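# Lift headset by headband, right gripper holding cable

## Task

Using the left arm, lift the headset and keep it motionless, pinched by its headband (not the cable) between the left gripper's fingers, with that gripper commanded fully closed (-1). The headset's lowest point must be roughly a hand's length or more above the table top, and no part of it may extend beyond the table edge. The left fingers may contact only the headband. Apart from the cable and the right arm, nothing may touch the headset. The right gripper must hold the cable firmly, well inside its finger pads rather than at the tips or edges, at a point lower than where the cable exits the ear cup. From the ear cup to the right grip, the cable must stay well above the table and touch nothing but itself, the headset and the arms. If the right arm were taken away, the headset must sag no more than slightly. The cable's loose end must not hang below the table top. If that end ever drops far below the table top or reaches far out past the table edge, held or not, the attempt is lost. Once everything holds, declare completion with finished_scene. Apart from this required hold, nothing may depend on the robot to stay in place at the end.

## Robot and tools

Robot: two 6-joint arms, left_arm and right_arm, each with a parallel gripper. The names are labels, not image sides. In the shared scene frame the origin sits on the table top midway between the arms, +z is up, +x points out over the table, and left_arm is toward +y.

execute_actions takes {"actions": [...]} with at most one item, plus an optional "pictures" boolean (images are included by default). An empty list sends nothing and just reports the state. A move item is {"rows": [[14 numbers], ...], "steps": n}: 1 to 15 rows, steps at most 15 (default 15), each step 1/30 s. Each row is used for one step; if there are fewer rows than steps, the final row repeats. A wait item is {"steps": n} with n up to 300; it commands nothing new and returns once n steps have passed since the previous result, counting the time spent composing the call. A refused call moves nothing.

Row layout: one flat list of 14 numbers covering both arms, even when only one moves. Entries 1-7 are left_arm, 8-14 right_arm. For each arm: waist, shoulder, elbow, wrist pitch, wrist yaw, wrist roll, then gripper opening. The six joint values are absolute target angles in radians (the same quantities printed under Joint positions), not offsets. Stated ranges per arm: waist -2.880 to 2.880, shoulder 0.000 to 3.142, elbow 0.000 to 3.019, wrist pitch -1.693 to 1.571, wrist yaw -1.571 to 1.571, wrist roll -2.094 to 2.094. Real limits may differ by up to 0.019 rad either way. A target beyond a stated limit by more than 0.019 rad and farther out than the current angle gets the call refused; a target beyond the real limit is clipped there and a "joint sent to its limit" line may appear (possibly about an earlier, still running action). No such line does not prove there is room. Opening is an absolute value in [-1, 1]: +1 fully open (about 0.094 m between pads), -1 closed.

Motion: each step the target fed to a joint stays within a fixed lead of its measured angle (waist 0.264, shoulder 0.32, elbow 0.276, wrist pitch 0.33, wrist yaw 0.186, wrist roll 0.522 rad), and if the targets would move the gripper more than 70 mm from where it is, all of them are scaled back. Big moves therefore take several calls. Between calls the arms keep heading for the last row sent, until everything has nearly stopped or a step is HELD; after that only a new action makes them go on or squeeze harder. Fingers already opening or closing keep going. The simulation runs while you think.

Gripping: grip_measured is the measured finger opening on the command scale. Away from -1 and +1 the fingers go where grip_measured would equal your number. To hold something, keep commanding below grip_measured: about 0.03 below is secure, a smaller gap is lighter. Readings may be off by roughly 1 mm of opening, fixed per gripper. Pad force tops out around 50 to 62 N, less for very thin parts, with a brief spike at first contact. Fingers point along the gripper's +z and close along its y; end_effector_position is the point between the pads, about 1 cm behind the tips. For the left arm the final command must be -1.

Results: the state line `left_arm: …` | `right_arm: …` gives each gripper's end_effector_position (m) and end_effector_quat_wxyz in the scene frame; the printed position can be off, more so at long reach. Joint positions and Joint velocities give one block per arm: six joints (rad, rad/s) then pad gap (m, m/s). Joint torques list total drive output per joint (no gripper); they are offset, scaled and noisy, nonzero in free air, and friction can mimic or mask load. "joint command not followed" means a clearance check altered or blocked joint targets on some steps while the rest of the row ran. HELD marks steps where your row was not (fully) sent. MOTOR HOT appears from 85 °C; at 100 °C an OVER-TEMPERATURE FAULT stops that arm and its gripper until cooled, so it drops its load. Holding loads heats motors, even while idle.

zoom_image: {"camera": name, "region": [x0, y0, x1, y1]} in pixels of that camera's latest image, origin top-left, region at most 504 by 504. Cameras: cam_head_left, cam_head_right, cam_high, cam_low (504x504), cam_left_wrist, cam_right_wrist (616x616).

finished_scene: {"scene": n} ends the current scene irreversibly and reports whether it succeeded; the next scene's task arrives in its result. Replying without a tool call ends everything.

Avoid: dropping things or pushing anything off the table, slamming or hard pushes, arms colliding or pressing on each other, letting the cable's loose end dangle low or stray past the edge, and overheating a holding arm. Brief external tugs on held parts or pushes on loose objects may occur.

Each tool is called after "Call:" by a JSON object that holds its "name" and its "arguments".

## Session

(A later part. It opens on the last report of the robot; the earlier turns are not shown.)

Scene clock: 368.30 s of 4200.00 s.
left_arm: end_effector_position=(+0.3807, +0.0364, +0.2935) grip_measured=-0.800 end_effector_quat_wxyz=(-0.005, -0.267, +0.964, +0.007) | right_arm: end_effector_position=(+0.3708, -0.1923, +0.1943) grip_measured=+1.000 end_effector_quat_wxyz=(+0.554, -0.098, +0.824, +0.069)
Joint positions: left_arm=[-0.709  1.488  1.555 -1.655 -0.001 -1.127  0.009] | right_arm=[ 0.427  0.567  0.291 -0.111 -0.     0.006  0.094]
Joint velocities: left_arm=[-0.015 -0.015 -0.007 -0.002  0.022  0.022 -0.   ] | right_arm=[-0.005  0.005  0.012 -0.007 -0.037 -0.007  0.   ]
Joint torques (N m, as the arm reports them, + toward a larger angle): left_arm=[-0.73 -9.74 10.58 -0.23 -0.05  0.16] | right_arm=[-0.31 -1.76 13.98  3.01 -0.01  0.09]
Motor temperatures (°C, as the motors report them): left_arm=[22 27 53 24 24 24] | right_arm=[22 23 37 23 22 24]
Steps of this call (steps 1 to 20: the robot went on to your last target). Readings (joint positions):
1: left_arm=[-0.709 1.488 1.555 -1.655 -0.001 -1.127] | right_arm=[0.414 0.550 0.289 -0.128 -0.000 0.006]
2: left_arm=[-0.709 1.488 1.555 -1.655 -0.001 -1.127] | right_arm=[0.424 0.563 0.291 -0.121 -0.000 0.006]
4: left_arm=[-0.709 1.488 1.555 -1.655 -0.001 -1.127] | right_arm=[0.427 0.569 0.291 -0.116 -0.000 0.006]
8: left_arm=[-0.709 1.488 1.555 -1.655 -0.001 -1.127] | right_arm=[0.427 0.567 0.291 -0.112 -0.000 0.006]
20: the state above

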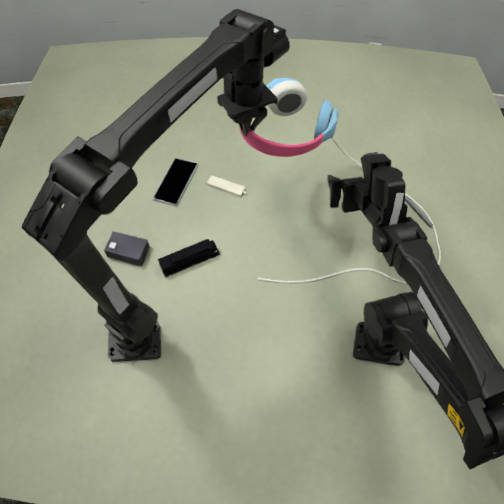

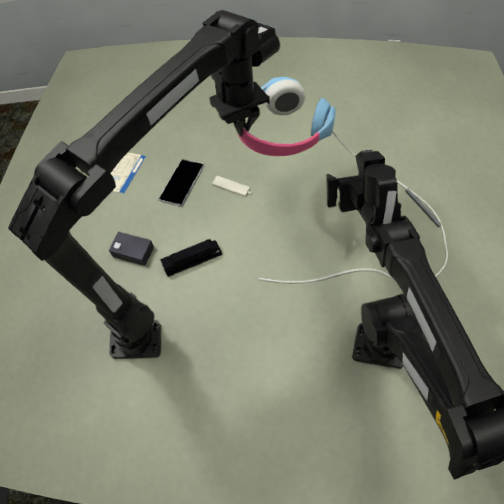

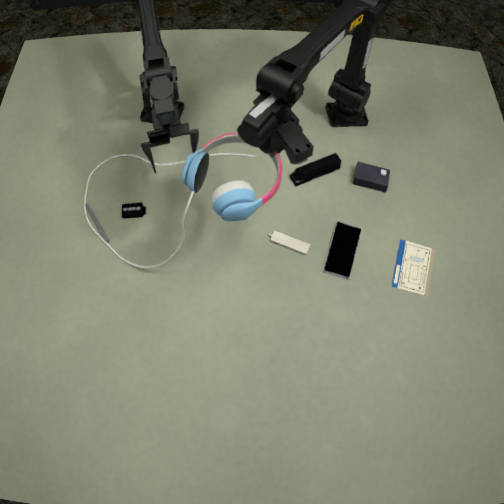

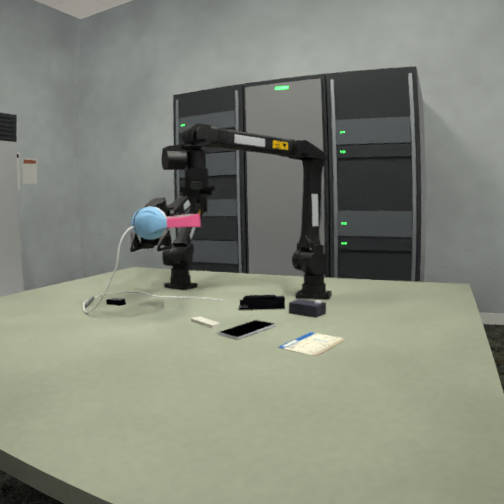

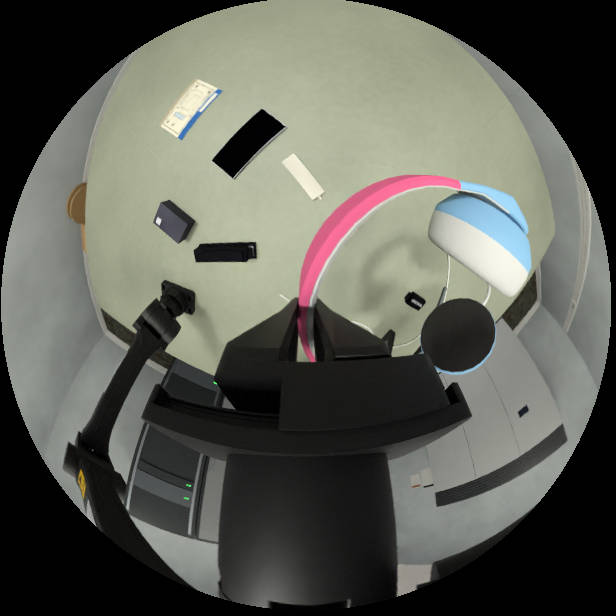

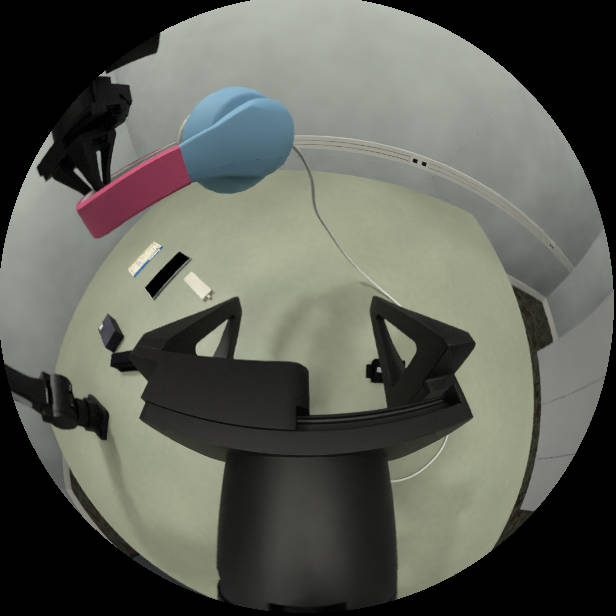

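Call:
{"name": "execute_actions", "arguments": {"actions": [{"rows": [
[-0.712,1.480,1.570,-1.662,0,-1.115,-1,0.423,0.570,0.350,-0.080,0,0.015,1],
[-0.712,1.480,1.570,-1.662,0,-1.115,-1,0.421,0.582,0.356,-0.070,0,0.015,1],
[-0.712,1.480,1.570,-1.662,0,-1.115,-1,0.419,0.600,0.363,-0.058,0,0.015,1],
[-0.712,1.480,1.570,-1.662,0,-1.115,-1,0.417,0.622,0.371,-0.043,0,0.015,1],
[-0.712,1.480,1.570,-1.662,0,-1.115,-1,0.415,0.647,0.380,-0.026,0,0.015,1],
[-0.712,1.480,1.570,-1.662,0,-1.115,-1,0.412,0.674,0.390,-0.008,0,0.015,1],
[-0.712,1.480,1.570,-1.662,0,-1.115,-1,0.409,0.701,0.400,0.010,0,0.015,1],
[-0.712,1.480,1.570,-1.662,0,-1.115,-1,0.406,0.728,0.410,0.028,0,0.015,1],
[-0.712,1.480,1.570,-1.662,0,-1.115,-1,0.403,0.755,0.420,0.046,0,0.015,1],
[-0.712,1.480,1.570,-1.662,0,-1.115,-1,0.401,0.782,0.430,0.064,0,0.015,1],
[-0.712,1.480,1.570,-1.662,0,-1.115,-1,0.399,0.808,0.440,0.082,0,0.015,1],
[-0.712,1.480,1.570,-1.662,0,-1.115,-1,0.397,0.832,0.449,0.098,0,0.015,1],
[-0.712,1.480,1.570,-1.662,0,-1.115,-1,0.396,0.853,0.456,0.112,0,0.015,1],
[-0.712,1.480,1.570,-1.662,0,-1.115,-1,0.395,0.869,0.462,0.123,0,0.015,1],
[-0.712,1.480,1.570,-1.662,0,-1.115,-1,0.395,0.880,0.465,0.130,0,0.015,1]
], "steps": 15}], "pictures": false}}

Call:
{"name": "execute_actions", "arguments": {"actions": [{"steps": 20}]}}

Scene clock: 396.47 s of 4200.00 s.
left_arm: end_effector_position=(+0.3807, +0.0364, +0.2935) grip_measured=-0.800 end_effector_quat_wxyz=(-0.005, -0.267, +0.964, +0.007) | right_arm: end_effector_position=(+0.4352, -0.1843, +0.2091) grip_measured=+1.000 end_effector_quat_wxyz=(+0.565, -0.089, +0.818, +0.065)
Joint positions: left_arm=[-0.709  1.488  1.555 -1.655 -0.001 -1.127  0.009] | right_arm=[ 0.408  0.852  0.408  0.083 -0.     0.006  0.094]
Joint velocities: left_arm=[-0.005  0.005  0.012  0.027 -0.037 -0.007  0.001] | right_arm=[-0.034  0.571  0.188  0.344 -0.037 -0.007  0.   ]
Joint torques (N m, as the arm reports them, + toward a larger angle): left_arm=[-0.76 -9.79 10.6  -0.22 -0.05  0.16] | right_arm=[-0.92 -4.51 12.81  2.73  0.    0.11]
Motor temperatures (°C, as the motors report them): left_arm=[22 28 48 24 24 24] | right_arm=[22 23 41 24 22 24]
Steps of this call (steps 1 to 15: the robot went on to your last target; steps 16 to 90: nothing new was sent; then 24.67 s passed at rest; steps 91 to 105: all 15 steps of this action). Readings (joint positions):
91: left_arm=[-0.709 1.488 1.555 -1.655 -0.001 -1.127] | right_arm=[0.427 0.567 0.291 -0.110 -0.000 0.006]
92: left_arm=[-0.709 1.488 1.555 -1.655 -0.001 -1.127] | right_arm=[0.427 0.567 0.291 -0.108 -0.000 0.006]
94: left_arm=[-0.709 1.488 1.555 -1.655 -0.001 -1.127] | right_arm=[0.427 0.576 0.296 -0.094 -0.000 0.006]
98: left_arm=[-0.709 1.488 1.555 -1.655 -0.001 -1.127] | right_arm=[0.425 0.659 0.331 -0.034 -0.000 0.006]
105: the state above

Scene clock: 397.13 s of 4200.00 s.
left_arm: end_effector_position=(+0.3807, +0.0364, +0.2935) grip_measured=-0.800 end_effector_quat_wxyz=(-0.005, -0.267, +0.964, +0.007) | right_arm: end_effector_position=(+0.4419, -0.1832, +0.2064) grip_measured=+1.000 end_effector_quat_wxyz=(+0.563, -0.089, +0.819, +0.065)
Joint positions: left_arm=[-0.709  1.488  1.555 -1.655 -0.001 -1.127  0.009] | right_arm=[ 0.406  0.886  0.417  0.104 -0.     0.006  0.094]
Joint velocities: left_arm=[-0.015 -0.015 -0.007  0.012  0.095 -0.051 -0.   ] | right_arm=[-0.005 -0.005 -0.012  0.007  0.007 -0.022  0.   ]
Joint torques (N m, as the arm reports them, + toward a larger angle): left_arm=[-0.72 -9.89 10.58 -0.19 -0.05  0.16] | right_arm=[-1.1  -4.89 12.92  3.03 -0.01  0.11]
Motor temperatures (°C, as the motors report them): left_arm=[22 28 48 24 24 24] | right_arm=[22 23 41 24 22 24]
Steps of this call (steps 1 to 20: the robot went on to your last target). Readings (joint positions):
1: left_arm=[-0.709 1.488 1.555 -1.655 -0.001 -1.127] | right_arm=[0.407 0.869 0.413 0.093 -0.000 0.006]
2: left_arm=[-0.709 1.488 1.555 -1.655 -0.001 -1.127] | right_arm=[0.406 0.880 0.416 0.098 -0.000 0.006]
4: left_arm=[-0.709 1.488 1.555 -1.655 -0.001 -1.127] | right_arm=[0.406 0.886 0.417 0.101 -0.000 0.006]
8: left_arm=[-0.709 1.488 1.555 -1.655 -0.001 -1.127] | right_arm=[0.406 0.886 0.417 0.104 -0.000 0.006]
20: the state above

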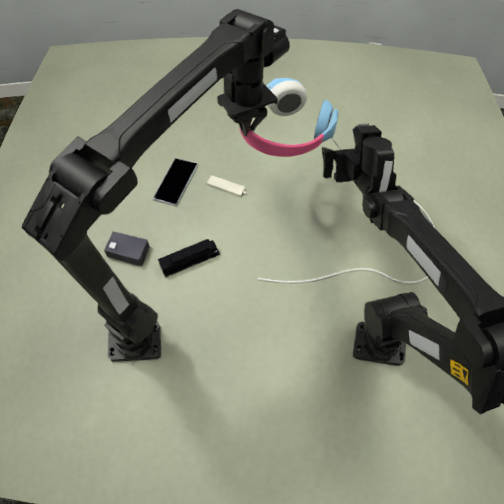

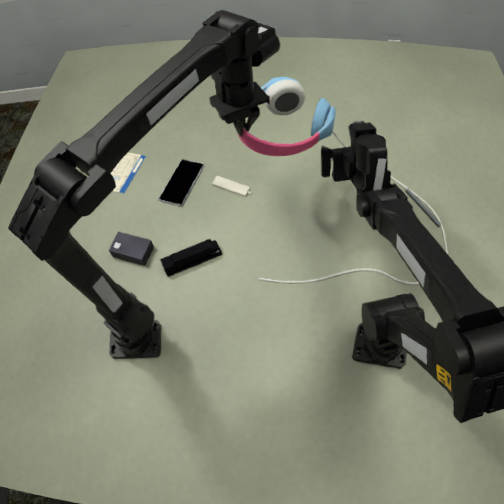

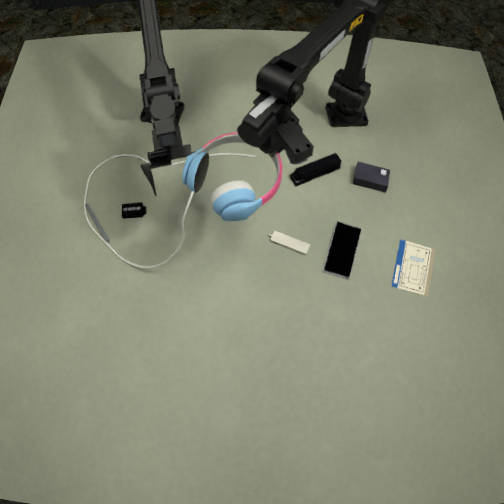

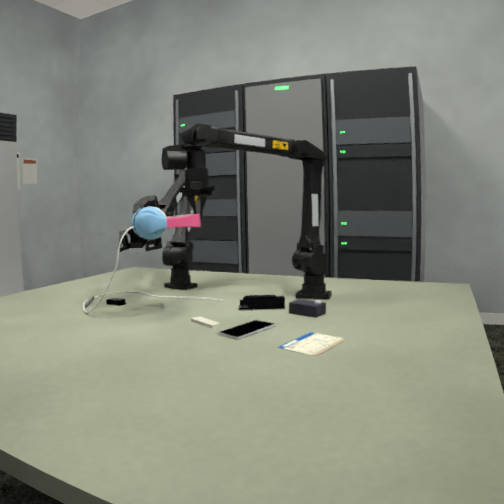

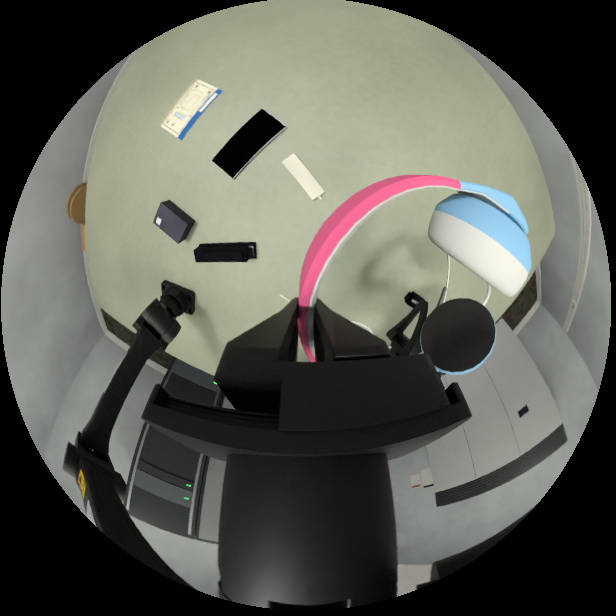

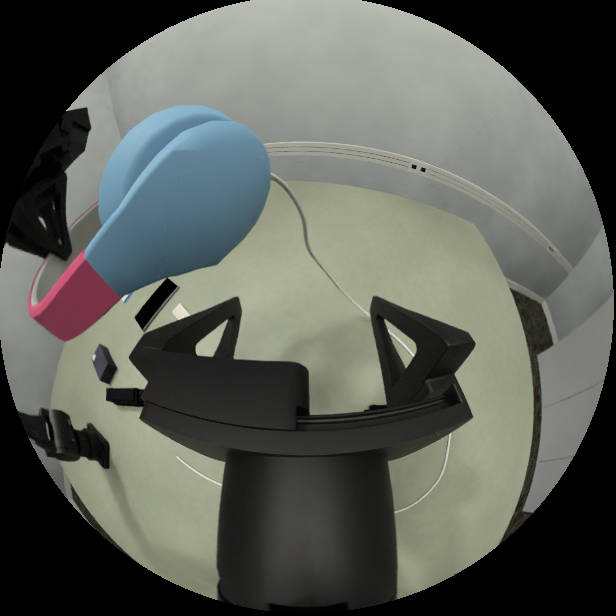

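Call:
{"name": "zoom_image", "arguments": {"camera": "cam_head_right", "region": [280, 80, 460, 260]}}

Call:
{"name": "zoom_image", "arguments": {"camera": "cam_low", "region": [60, 180, 220, 340]}}

Region (280, 80, 460, 260) of cam_head_right's 504x504 image, scaled by 2.800, with more detail than that image has.

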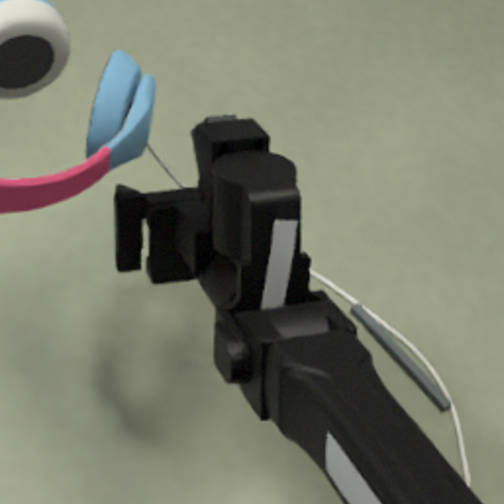

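Region (60, 180, 220, 340) of cam_low's 504x504 image, scaled by 3.150, with more detail than that image has.

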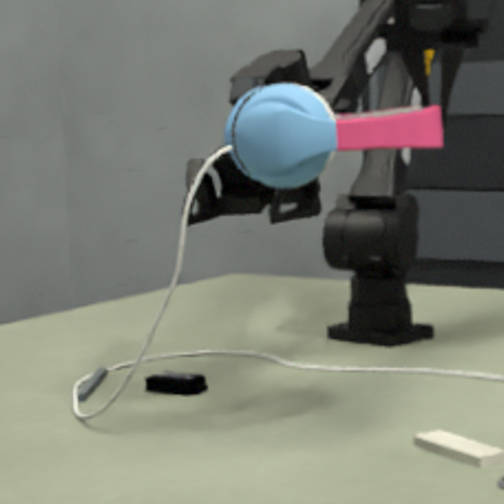

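Call:
{"name": "execute_actions", "arguments": {"actions": [{"rows": [
[-0.712,1.480,1.570,-1.662,0,-1.115,-1,0.394,0.888,0.467,0.136,0,0.015,0.95],
[-0.712,1.480,1.570,-1.662,0,-1.115,-1,0.393,0.898,0.469,0.147,0,0.015,0.9],
[-0.712,1.480,1.570,-1.662,0,-1.115,-1,0.392,0.912,0.471,0.163,0,0.015,0.85],
[-0.712,1.480,1.570,-1.662,0,-1.115,-1,0.391,0.929,0.473,0.182,0,0.015,0.8],
[-0.712,1.480,1.570,-1.662,0,-1.115,-1,0.390,0.948,0.476,0.204,0,0.015,0.75],
[-0.712,1.480,1.570,-1.662,0,-1.115,-1,0.389,0.969,0.479,0.227,0,0.015,0.7],
[-0.712,1.480,1.570,-1.662,0,-1.115,-1,0.388,0.990,0.482,0.250,0,0.015,0.65],
[-0.712,1.480,1.570,-1.662,0,-1.115,-1,0.387,1.011,0.485,0.273,0,0.015,0.6],
[-0.712,1.480,1.570,-1.662,0,-1.115,-1,0.386,1.032,0.488,0.296,0,0.015,0.55],
[-0.712,1.480,1.570,-1.662,0,-1.115,-1,0.385,1.053,0.491,0.319,0,0.015,0.5],
[-0.712,1.480,1.570,-1.662,0,-1.115,-1,0.384,1.073,0.494,0.342,0,0.015,0.5],
[-0.712,1.480,1.570,-1.662,0,-1.115,-1,0.383,1.091,0.496,0.363,0,0.015,0.5],
[-0.712,1.480,1.570,-1.662,0,-1.115,-1,0.382,1.106,0.498,0.381,0,0.015,0.5],
[-0.712,1.480,1.570,-1.662,0,-1.115,-1,0.381,1.118,0.499,0.395,0,0.015,0.5],
[-0.712,1.480,1.570,-1.662,0,-1.115,-1,0.380,1.127,0.500,0.405,0,0.015,0.5]
], "steps": 15}], "pictures": false}}

Call:
{"name": "execute_actions", "arguments": {"actions": [{"steps": 20}]}}

Scene clock: 474.27 s of 4200.00 s.
left_arm: end_effector_position=(+0.3807, +0.0364, +0.2935) grip_measured=-0.800 end_effector_quat_wxyz=(-0.005, -0.267, +0.964, +0.007) | right_arm: end_effector_position=(+0.4862, -0.1789, +0.1922) grip_measured=+0.503 end_effector_quat_wxyz=(+0.587, -0.082, +0.803, +0.064)
Joint positions: left_arm=[-0.709  1.488  1.555 -1.655 -0.001 -1.127  0.009] | right_arm=[ 0.394  1.105  0.449  0.349 -0.     0.006  0.071]
Joint velocities: left_arm=[-0.015  0.005  0.007 -0.002 -0.022 -0.051 -0.001] | right_arm=[-0.024  0.444  0.022  0.432 -0.037 -0.081  0.001]
Joint torques (N m, as the arm reports them, + toward a larger angle): left_arm=[-0.7  -9.72 10.6  -0.21 -0.04  0.16] | right_arm=[-1.17 -7.44 12.19  2.96  0.    0.1 ]
Motor temperatures (°C, as the motors report them): left_arm=[22 28 48 24 24 24] | right_arm=[22 23 41 24 22 24]
Steps of this call (steps 1 to 15: the robot went on to your last target; steps 16 to 90: nothing new was sent; then 73.63 s passed at rest; steps 91 to 105: all 15 steps of this action). Readings (joint positions):
91: left_arm=[-0.709 1.488 1.555 -1.655 -0.001 -1.127] | right_arm=[0.406 0.886 0.417 0.105 -0.000 0.006]
92: left_arm=[-0.709 1.488 1.555 -1.655 -0.001 -1.127] | right_arm=[0.406 0.886 0.417 0.108 -0.000 0.006]
94: left_arm=[-0.709 1.488 1.555 -1.655 -0.001 -1.127] | right_arm=[0.406 0.891 0.417 0.127 -0.000 0.006]
98: left_arm=[-0.709 1.488 1.555 -1.655 -0.001 -1.127] | right_arm=[0.402 0.950 0.427 0.204 -0.000 0.006]
105: the state above

Scene clock: 474.93 s of 4200.00 s.
left_arm: end_effector_position=(+0.3807, +0.0364, +0.2935) grip_measured=-0.800 end_effector_quat_wxyz=(-0.005, -0.267, +0.964, +0.007) | right_arm: end_effector_position=(+0.4909, -0.1789, +0.1892) grip_measured=+0.503 end_effector_quat_wxyz=(+0.590, -0.081, +0.801, +0.063)
Joint positions: left_arm=[-0.709  1.488  1.555 -1.655 -0.001 -1.127  0.009] | right_arm=[ 0.392  1.131  0.452  0.379 -0.     0.006  0.071]
Joint velocities: left_arm=[-0.015  0.005 -0.022  0.002 -0.051 -0.007 -0.   ] | right_arm=[-0.005  0.005  0.002  0.002  0.022  0.022 -0.001]
Joint torques (N m, as the arm reports them, + toward a larger angle): left_arm=[-0.75 -9.74 10.57 -0.2  -0.04  0.16] | right_arm=[-1.05 -7.27 12.03  3.02 -0.01  0.11]
Motor temperatures (°C, as the motors report them): left_arm=[22 28 48 24 24 24] | right_arm=[22 23 41 24 22 24]
Steps of this call (steps 1 to 20: the robot went on to your last target). Readings (joint positions):
1: left_arm=[-0.709 1.488 1.555 -1.655 -0.001 -1.127] | right_arm=[0.393 1.118 0.450 0.360 -0.000 0.006]
2: left_arm=[-0.709 1.488 1.555 -1.655 -0.001 -1.127] | right_arm=[0.393 1.126 0.450 0.367 -0.000 0.006]
4: left_arm=[-0.709 1.488 1.555 -1.655 -0.001 -1.127] | right_arm=[0.392 1.131 0.450 0.372 -0.000 0.006]
8: left_arm=[-0.709 1.488 1.555 -1.655 -0.001 -1.127] | right_arm=[0.392 1.131 0.452 0.378 -0.000 0.006]
20: the state above

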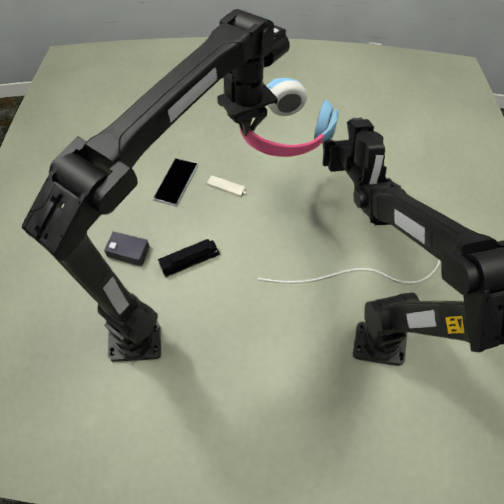

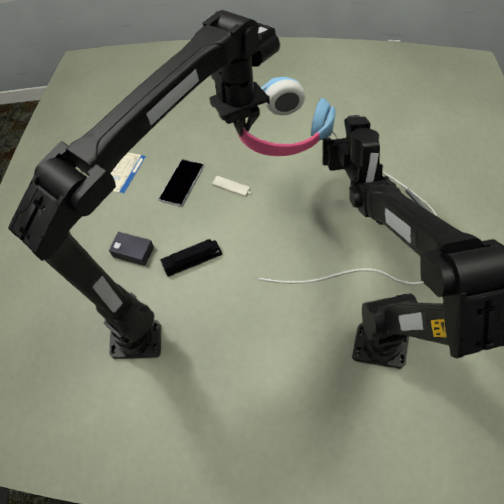

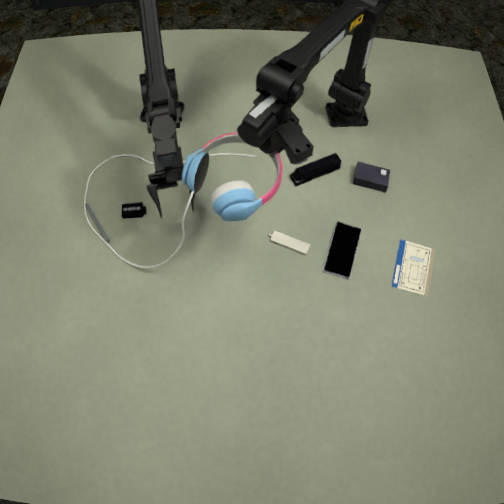

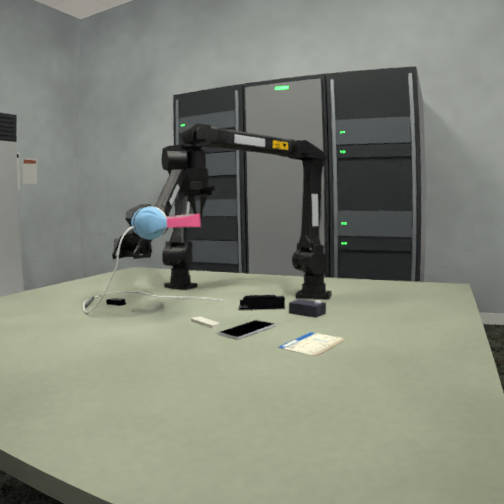

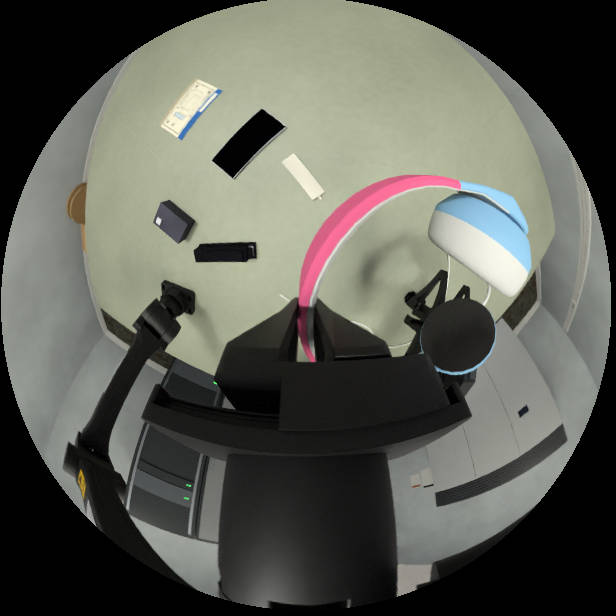

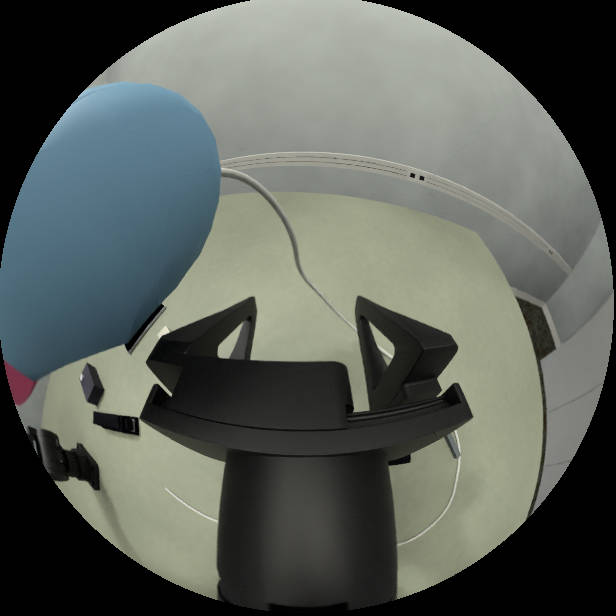

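Call:
{"name": "execute_actions", "arguments": {"actions": [{"rows": [
[-0.712,1.480,1.570,-1.662,0,-1.115,-1,0.385,1.132,0.504,0.406,0,0.015,0.5],
[-0.712,1.480,1.570,-1.662,0,-1.115,-1,0.385,1.138,0.509,0.408,0,0.015,0.5],
[-0.712,1.480,1.570,-1.662,0,-1.115,-1,0.385,1.146,0.515,0.410,0,0.015,0.5],
[-0.712,1.480,1.570,-1.662,0,-1.115,-1,0.385,1.156,0.522,0.412,0,0.015,0.5],
[-0.712,1.480,1.570,-1.662,0,-1.115,-1,0.385,1.167,0.530,0.415,0,0.015,0.5],
[-0.712,1.480,1.570,-1.662,0,-1.115,-1,0.385,1.178,0.539,0.418,0,0.015,0.5],
[-0.712,1.480,1.570,-1.662,0,-1.115,-1,0.385,1.189,0.548,0.421,0,0.015,0.5],
[-0.712,1.480,1.570,-1.662,0,-1.115,-1,0.385,1.200,0.557,0.424,0,0.015,0.5],
[-0.712,1.480,1.570,-1.662,0,-1.115,-1,0.385,1.211,0.566,0.427,0,0.015,0.5],
[-0.712,1.480,1.570,-1.662,0,-1.115,-1,0.385,1.222,0.575,0.429,0,0.015,0.5],
[-0.712,1.480,1.570,-1.662,0,-1.115,-1,0.385,1.232,0.583,0.431,0,0.015,0.5],
[-0.712,1.480,1.570,-1.662,0,-1.115,-1,0.385,1.241,0.590,0.433,0,0.015,0.5],
[-0.712,1.480,1.570,-1.662,0,-1.115,-1,0.385,1.248,0.595,0.434,0,0.015,0.5],
[-0.712,1.480,1.570,-1.662,0,-1.115,-1,0.385,1.253,0.597,0.435,0,0.015,0.5],
[-0.712,1.480,1.570,-1.662,0,-1.115,-1,0.385,1.256,0.598,0.435,0,0.015,0.5]
], "steps": 15}], "pictures": false}}

Call:
{"name": "execute_actions", "arguments": {"actions": [{"steps": 18}]}}

Scene clock: 511.93 s of 4200.00 s.
left_arm: end_effector_position=(+0.3809, +0.0369, +0.2935) grip_measured=-0.800 end_effector_quat_wxyz=(-0.004, -0.267, +0.964, +0.008) | right_arm: end_effector_position=(+0.5267, -0.1714, +0.1909) grip_measured=+0.503 end_effector_quat_wxyz=(+0.590, -0.081, +0.801, +0.063)
Joint positions: left_arm=[-0.709  1.488  1.555 -1.655 -0.004 -1.127  0.009] | right_arm=[ 0.392  1.244  0.54   0.403 -0.     0.006  0.071]
Joint velocities: left_arm=[-0.005 -0.005 -0.022 -0.002  0.022 -0.007  0.001] | right_arm=[-0.015  0.2    0.164  0.051  0.007 -0.022 -0.   ]
Joint torques (N m, as the arm reports them, + toward a larger angle): left_arm=[-0.6  -9.66 10.57 -0.22  0.08  0.15] | right_arm=[-0.67 -8.63 11.81  3.16 -0.01  0.11]
Motor temperatures (°C, as the motors report them): left_arm=[22 28 48 24 24 24] | right_arm=[22 23 41 24 22 24]
Steps of this call (steps 1 to 15: the robot went on to your last target; steps 16 to 90: nothing new was sent; then 33.50 s passed at rest; steps 91 to 105: all 15 steps of this action). Readings (joint positions):
91: left_arm=[-0.709 1.488 1.555 -1.655 -0.001 -1.127] | right_arm=[0.392 1.131 0.452 0.379 -0.000 0.006]
92: left_arm=[-0.709 1.488 1.555 -1.655 -0.001 -1.127] | right_arm=[0.392 1.131 0.452 0.379 -0.000 0.006]
94: left_arm=[-0.709 1.488 1.555 -1.655 -0.001 -1.127] | right_arm=[0.392 1.133 0.457 0.380 -0.000 0.006]
98: left_arm=[-0.709 1.488 1.555 -1.655 -0.001 -1.127] | right_arm=[0.392 1.162 0.488 0.391 -0.000 0.006]
105: the state above

Scene clock: 512.53 s of 4200.00 s.
left_arm: end_effector_position=(+0.3809, +0.0369, +0.2935) grip_measured=-0.800 end_effector_quat_wxyz=(-0.004, -0.267, +0.964, +0.008) | right_arm: end_effector_position=(+0.5305, -0.1706, +0.1922) grip_measured=+0.503 end_effector_quat_wxyz=(+0.591, -0.081, +0.800, +0.064)
Joint positions: left_arm=[-0.709  1.488  1.555 -1.655 -0.004 -1.127  0.009] | right_arm=[ 0.392  1.254  0.55   0.407 -0.     0.006  0.071]
Joint velocities: left_arm=[-0.015 -0.015  0.007 -0.002 -0.051 -0.007 -0.   ] | right_arm=[-0.005 -0.005 -0.017 -0.002  0.066  0.051 -0.001]
Joint torques (N m, as the arm reports them, + toward a larger angle): left_arm=[-0.85 -9.68 10.63 -0.21  0.07  0.16] | right_arm=[-0.7  -8.72 11.88  3.13 -0.01  0.1 ]
Motor temperatures (°C, as the motors report them): left_arm=[22 28 48 24 24 24] | right_arm=[22 23 41 24 22 24]
Steps of this call (steps 1 to 15: the robot went on to your last target; steps 16 to 18: nothing new was sent). Readings (joint positions):
1: left_arm=[-0.709 1.488 1.555 -1.655 -0.004 -1.127] | right_arm=[0.392 1.250 0.545 0.405 -0.000 0.006]
2: left_arm=[-0.709 1.488 1.555 -1.655 -0.004 -1.127] | right_arm=[0.392 1.253 0.548 0.406 -0.000 0.006]
4: left_arm=[-0.709 1.488 1.555 -1.655 -0.004 -1.127] | right_arm=[0.392 1.254 0.550 0.407 -0.000 0.006]
8: left_arm=[-0.709 1.488 1.555 -1.655 -0.004 -1.127] | right_arm=[0.392 1.254 0.550 0.407 -0.000 0.006]
18: the state above
All arms were judged still, so your last target was given up. Only a new action makes them travel on or press farther. Fingers that are still opening or closing keep moving.

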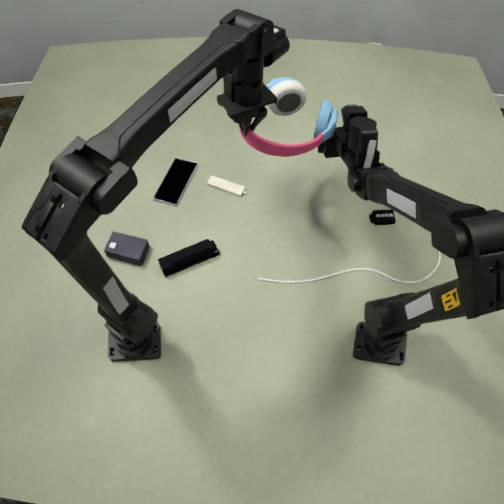

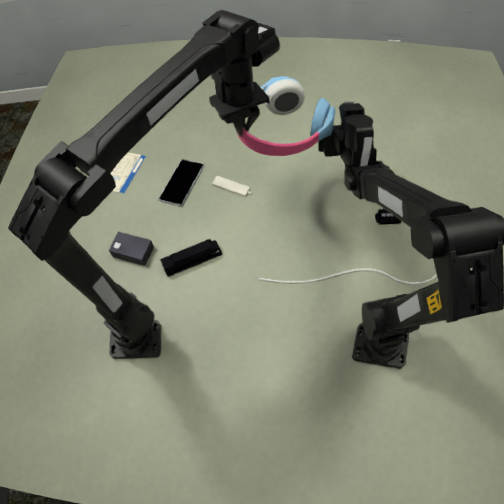

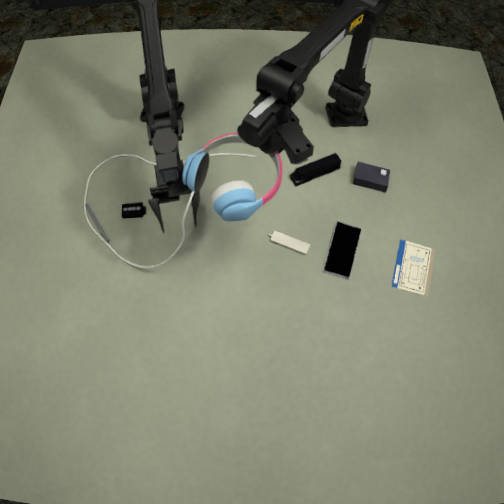

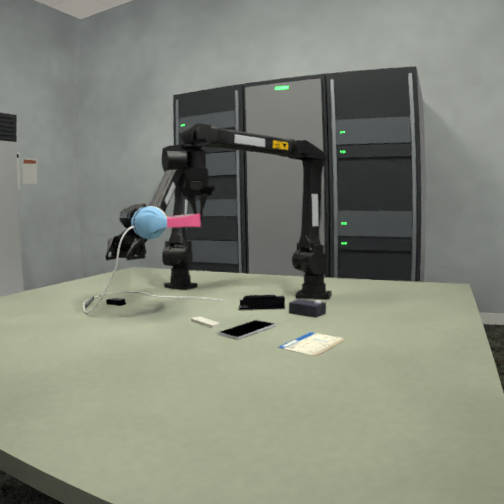

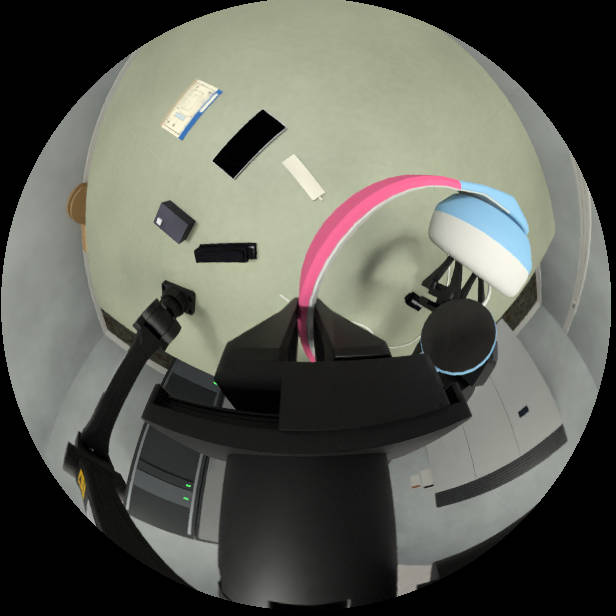

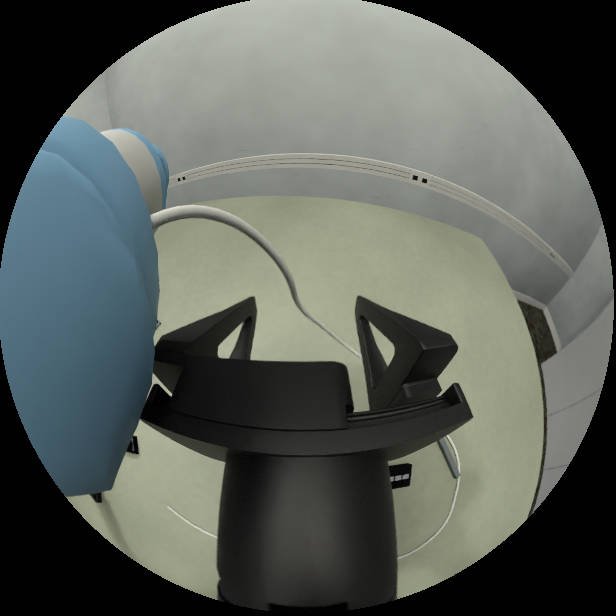

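Call:
{"name": "zoom_image", "arguments": {"camera": "cam_high", "region": [120, 140, 260, 280]}}

Call:
{"name": "zoom_image", "arguments": {"camera": "cam_low", "region": [80, 190, 200, 310]}}

Region (120, 140, 260, 280) of cam_high's 504x504 image, scaled by 3.600, with more detail than that image has.

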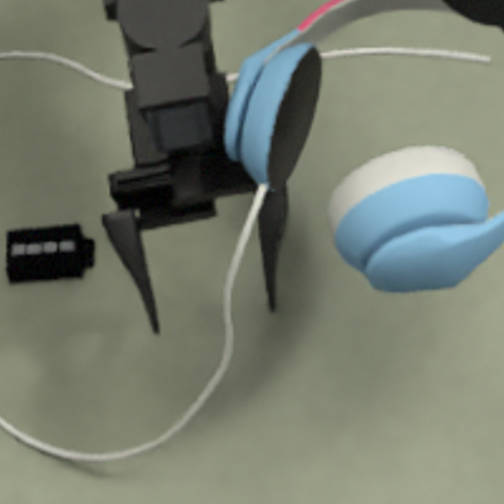

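Region (80, 190, 200, 310) of cam_low's 504x504 image, scaled by 4.200, with more detail than that image has.

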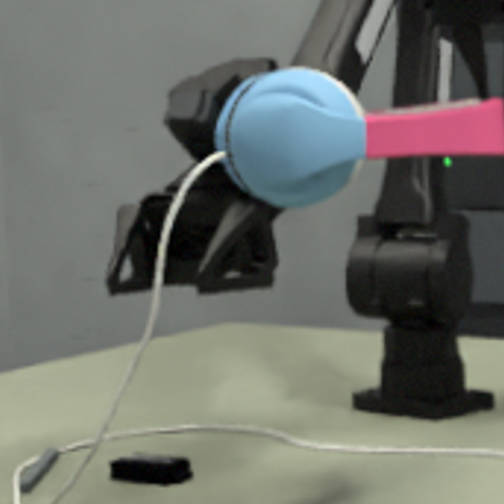

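Call:
{"name": "execute_actions", "arguments": {"actions": [{"rows": [
[-0.712,1.480,1.570,-1.662,0,-1.115,-1,0.380,1.258,0.580,0.438,-0.005,0.015,0.5],
[-0.712,1.480,1.570,-1.662,0,-1.115,-1,0.374,1.263,0.565,0.448,-0.02,0.015,0.5],
[-0.712,1.480,1.570,-1.662,0,-1.115,-1,0.368,1.270,0.552,0.463,-0.04,0.015,0.5],
[-0.712,1.480,1.570,-1.662,0,-1.115,-1,0.362,1.280,0.545,0.485,-0.06,0.015,0.5],
[-0.712,1.480,1.570,-1.662,0,-1.115,-1,0.356,1.292,0.542,0.512,-0.08,0.015,0.5],
[-0.712,1.480,1.570,-1.662,0,-1.115,-1,0.351,1.306,0.540,0.543,-0.10,0.015,0.5],
[-0.712,1.480,1.570,-1.662,0,-1.115,-1,0.346,1.320,0.538,0.575,-0.12,0.015,0.5],
[-0.712,1.480,1.570,-1.662,0,-1.115,-1,0.343,1.334,0.537,0.607,-0.135,0.015,0.5],
[-0.712,1.480,1.570,-1.662,0,-1.115,-1,0.341,1.348,0.536,0.639,-0.145,0.015,0.5],
[-0.712,1.480,1.570,-1.662,0,-1.115,-1,0.341,1.362,0.535,0.670,-0.15,0.015,0.5],
[-0.712,1.480,1.570,-1.662,0,-1.115,-1,0.341,1.376,0.534,0.700,-0.15,0.015,0.5],
[-0.712,1.480,1.570,-1.662,0,-1.115,-1,0.341,1.389,0.533,0.728,-0.15,0.015,0.5],
[-0.712,1.480,1.570,-1.662,0,-1.115,-1,0.341,1.401,0.532,0.753,-0.15,0.015,0.5],
[-0.712,1.480,1.570,-1.662,0,-1.115,-1,0.341,1.411,0.531,0.774,-0.15,0.015,0.5],
[-0.712,1.480,1.570,-1.662,0,-1.115,-1,0.341,1.418,0.530,0.790,-0.15,0.015,0.5]
], "steps": 15}], "pictures": false}}

Call:
{"name": "execute_actions", "arguments": {"actions": [{"steps": 18}]}}

Scene clock: 580.90 s of 4200.00 s.
left_arm: end_effector_position=(+0.3804, +0.0369, +0.2935) grip_measured=-0.800 end_effector_quat_wxyz=(-0.005, -0.266, +0.964, +0.008) | right_arm: end_effector_position=(+0.5485, -0.1625, +0.1931) grip_measured=+0.502 end_effector_quat_wxyz=(+0.648, -0.108, +0.745, +0.112)
Joint positions: left_arm=[-0.709  1.488  1.555 -1.657 -0.002 -1.126  0.009] | right_arm=[ 0.351  1.392  0.535  0.72  -0.148  0.006  0.071]
Joint velocities: left_arm=[-0.005  0.005 -0.002 -0.007 -0.051 -0.051  0.   ] | right_arm=[-0.005  0.357 -0.002  0.642 -0.022 -0.11   0.   ]
Joint torques (N m, as the arm reports them, + toward a larger angle): left_arm=[-0.63 -9.93 10.52 -0.18  0.01  0.16] | right_arm=[-0.65 -9.51  6.66  2.83 -0.13  0.11]
Motor temperatures (°C, as the motors report them): left_arm=[22 28 48 24 24 24] | right_arm=[22 24 41 24 22 24]
Steps of this call (steps 1 to 90: nothing new was sent; then 64.87 s passed at rest; steps 91 to 105: all 15 steps of this action). Readings (joint positions):
91: left_arm=[-0.709 1.488 1.555 -1.655 -0.004 -1.127] | right_arm=[0.392 1.254 0.550 0.407 -0.001 0.006]
92: left_arm=[-0.709 1.488 1.555 -1.655 -0.004 -1.127] | right_arm=[0.391 1.254 0.550 0.409 -0.007 0.006]
94: left_arm=[-0.709 1.488 1.555 -1.657 -0.004 -1.127] | right_arm=[0.383 1.258 0.549 0.424 -0.038 0.006]
98: left_arm=[-0.709 1.488 1.555 -1.657 -0.002 -1.126] | right_arm=[0.361 1.293 0.540 0.518 -0.117 0.006]
105: the state above

Scene clock: 581.50 s of 4200.00 s.
left_arm: end_effector_position=(+0.3804, +0.0369, +0.2935) grip_measured=-0.800 end_effector_quat_wxyz=(-0.005, -0.266, +0.964, +0.008) | right_arm: end_effector_position=(+0.5495, -0.1623, +0.1895) grip_measured=+0.502 end_effector_quat_wxyz=(+0.654, -0.108, +0.741, +0.112)
Joint positions: left_arm=[-0.709  1.488  1.555 -1.657 -0.002 -1.126  0.009] | right_arm=[ 0.351  1.416  0.53   0.764 -0.148  0.006  0.071]
Joint velocities: left_arm=[-0.005  0.005  0.002 -0.007 -0.037 -0.095 -0.001] | right_arm=[-0.015  0.005  0.002 -0.007 -0.007  0.037 -0.001]
Joint torques (N m, as the arm reports them, + toward a larger angle): left_arm=[-0.82 -9.75 10.61 -0.17  0.01  0.15] | right_arm=[ -0.81 -10.02   6.81   3.07  -0.12   0.11]
Motor temperatures (°C, as the motors report them): left_arm=[22 28 48 24 24 24] | right_arm=[22 24 41 24 22 24]
Steps of this call (steps 1 to 18: the robot went on to your last target). Readings (joint positions):
1: left_arm=[-0.709 1.488 1.555 -1.657 -0.002 -1.126] | right_arm=[0.351 1.403 0.534 0.738 -0.148 0.006]
2: left_arm=[-0.709 1.488 1.555 -1.657 -0.002 -1.126] | right_arm=[0.351 1.410 0.533 0.748 -0.148 0.006]
4: left_arm=[-0.709 1.488 1.555 -1.657 -0.002 -1.126] | right_arm=[0.351 1.416 0.531 0.756 -0.148 0.006]
8: left_arm=[-0.709 1.488 1.555 -1.657 -0.002 -1.126] | right_arm=[0.351 1.416 0.530 0.763 -0.148 0.006]
18: the state above

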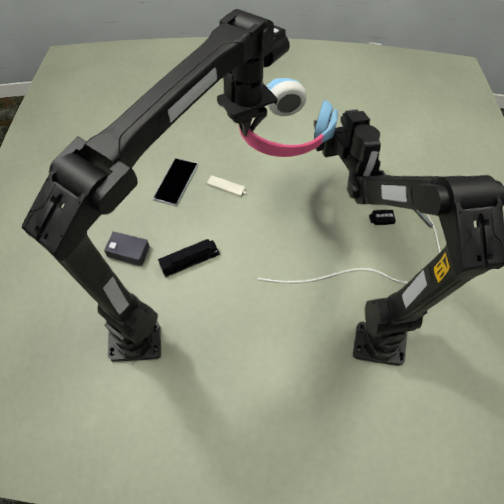

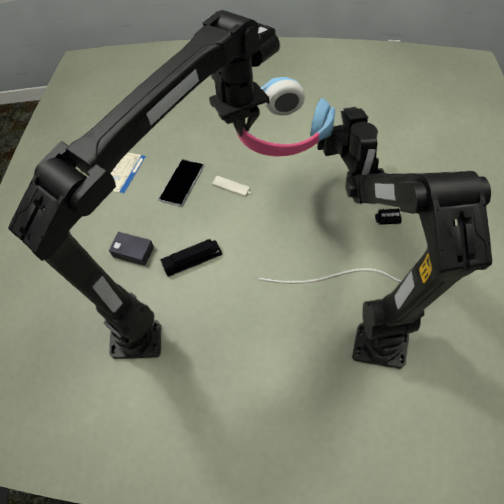

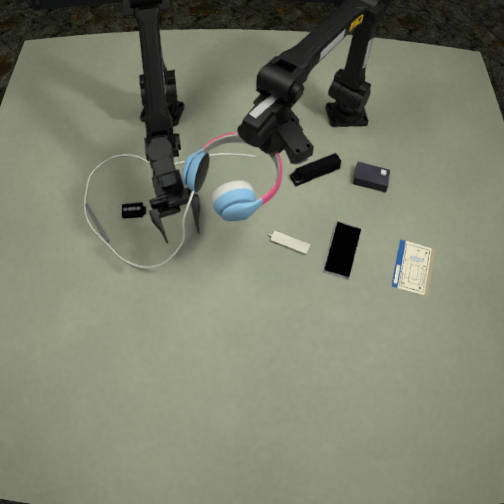

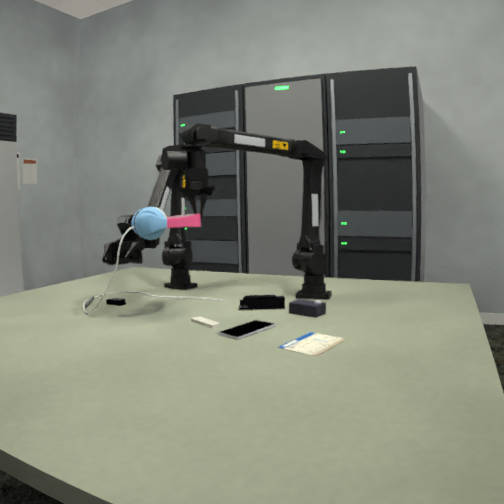

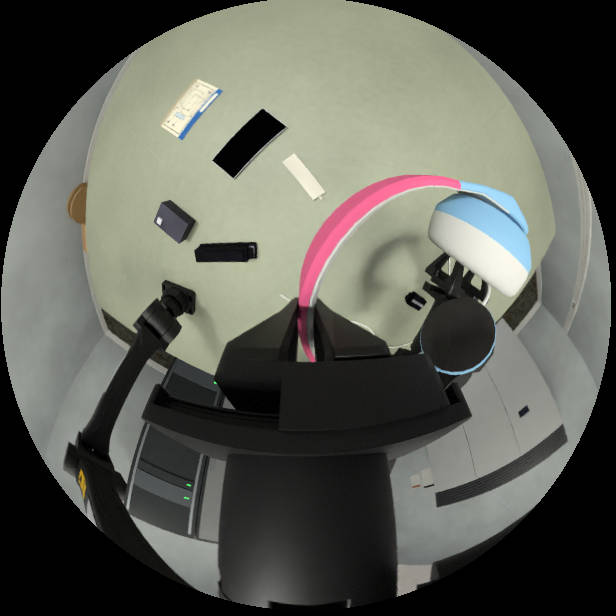

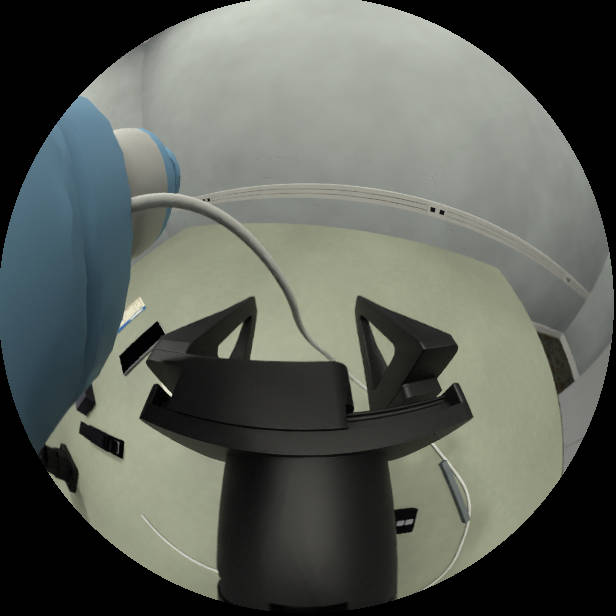

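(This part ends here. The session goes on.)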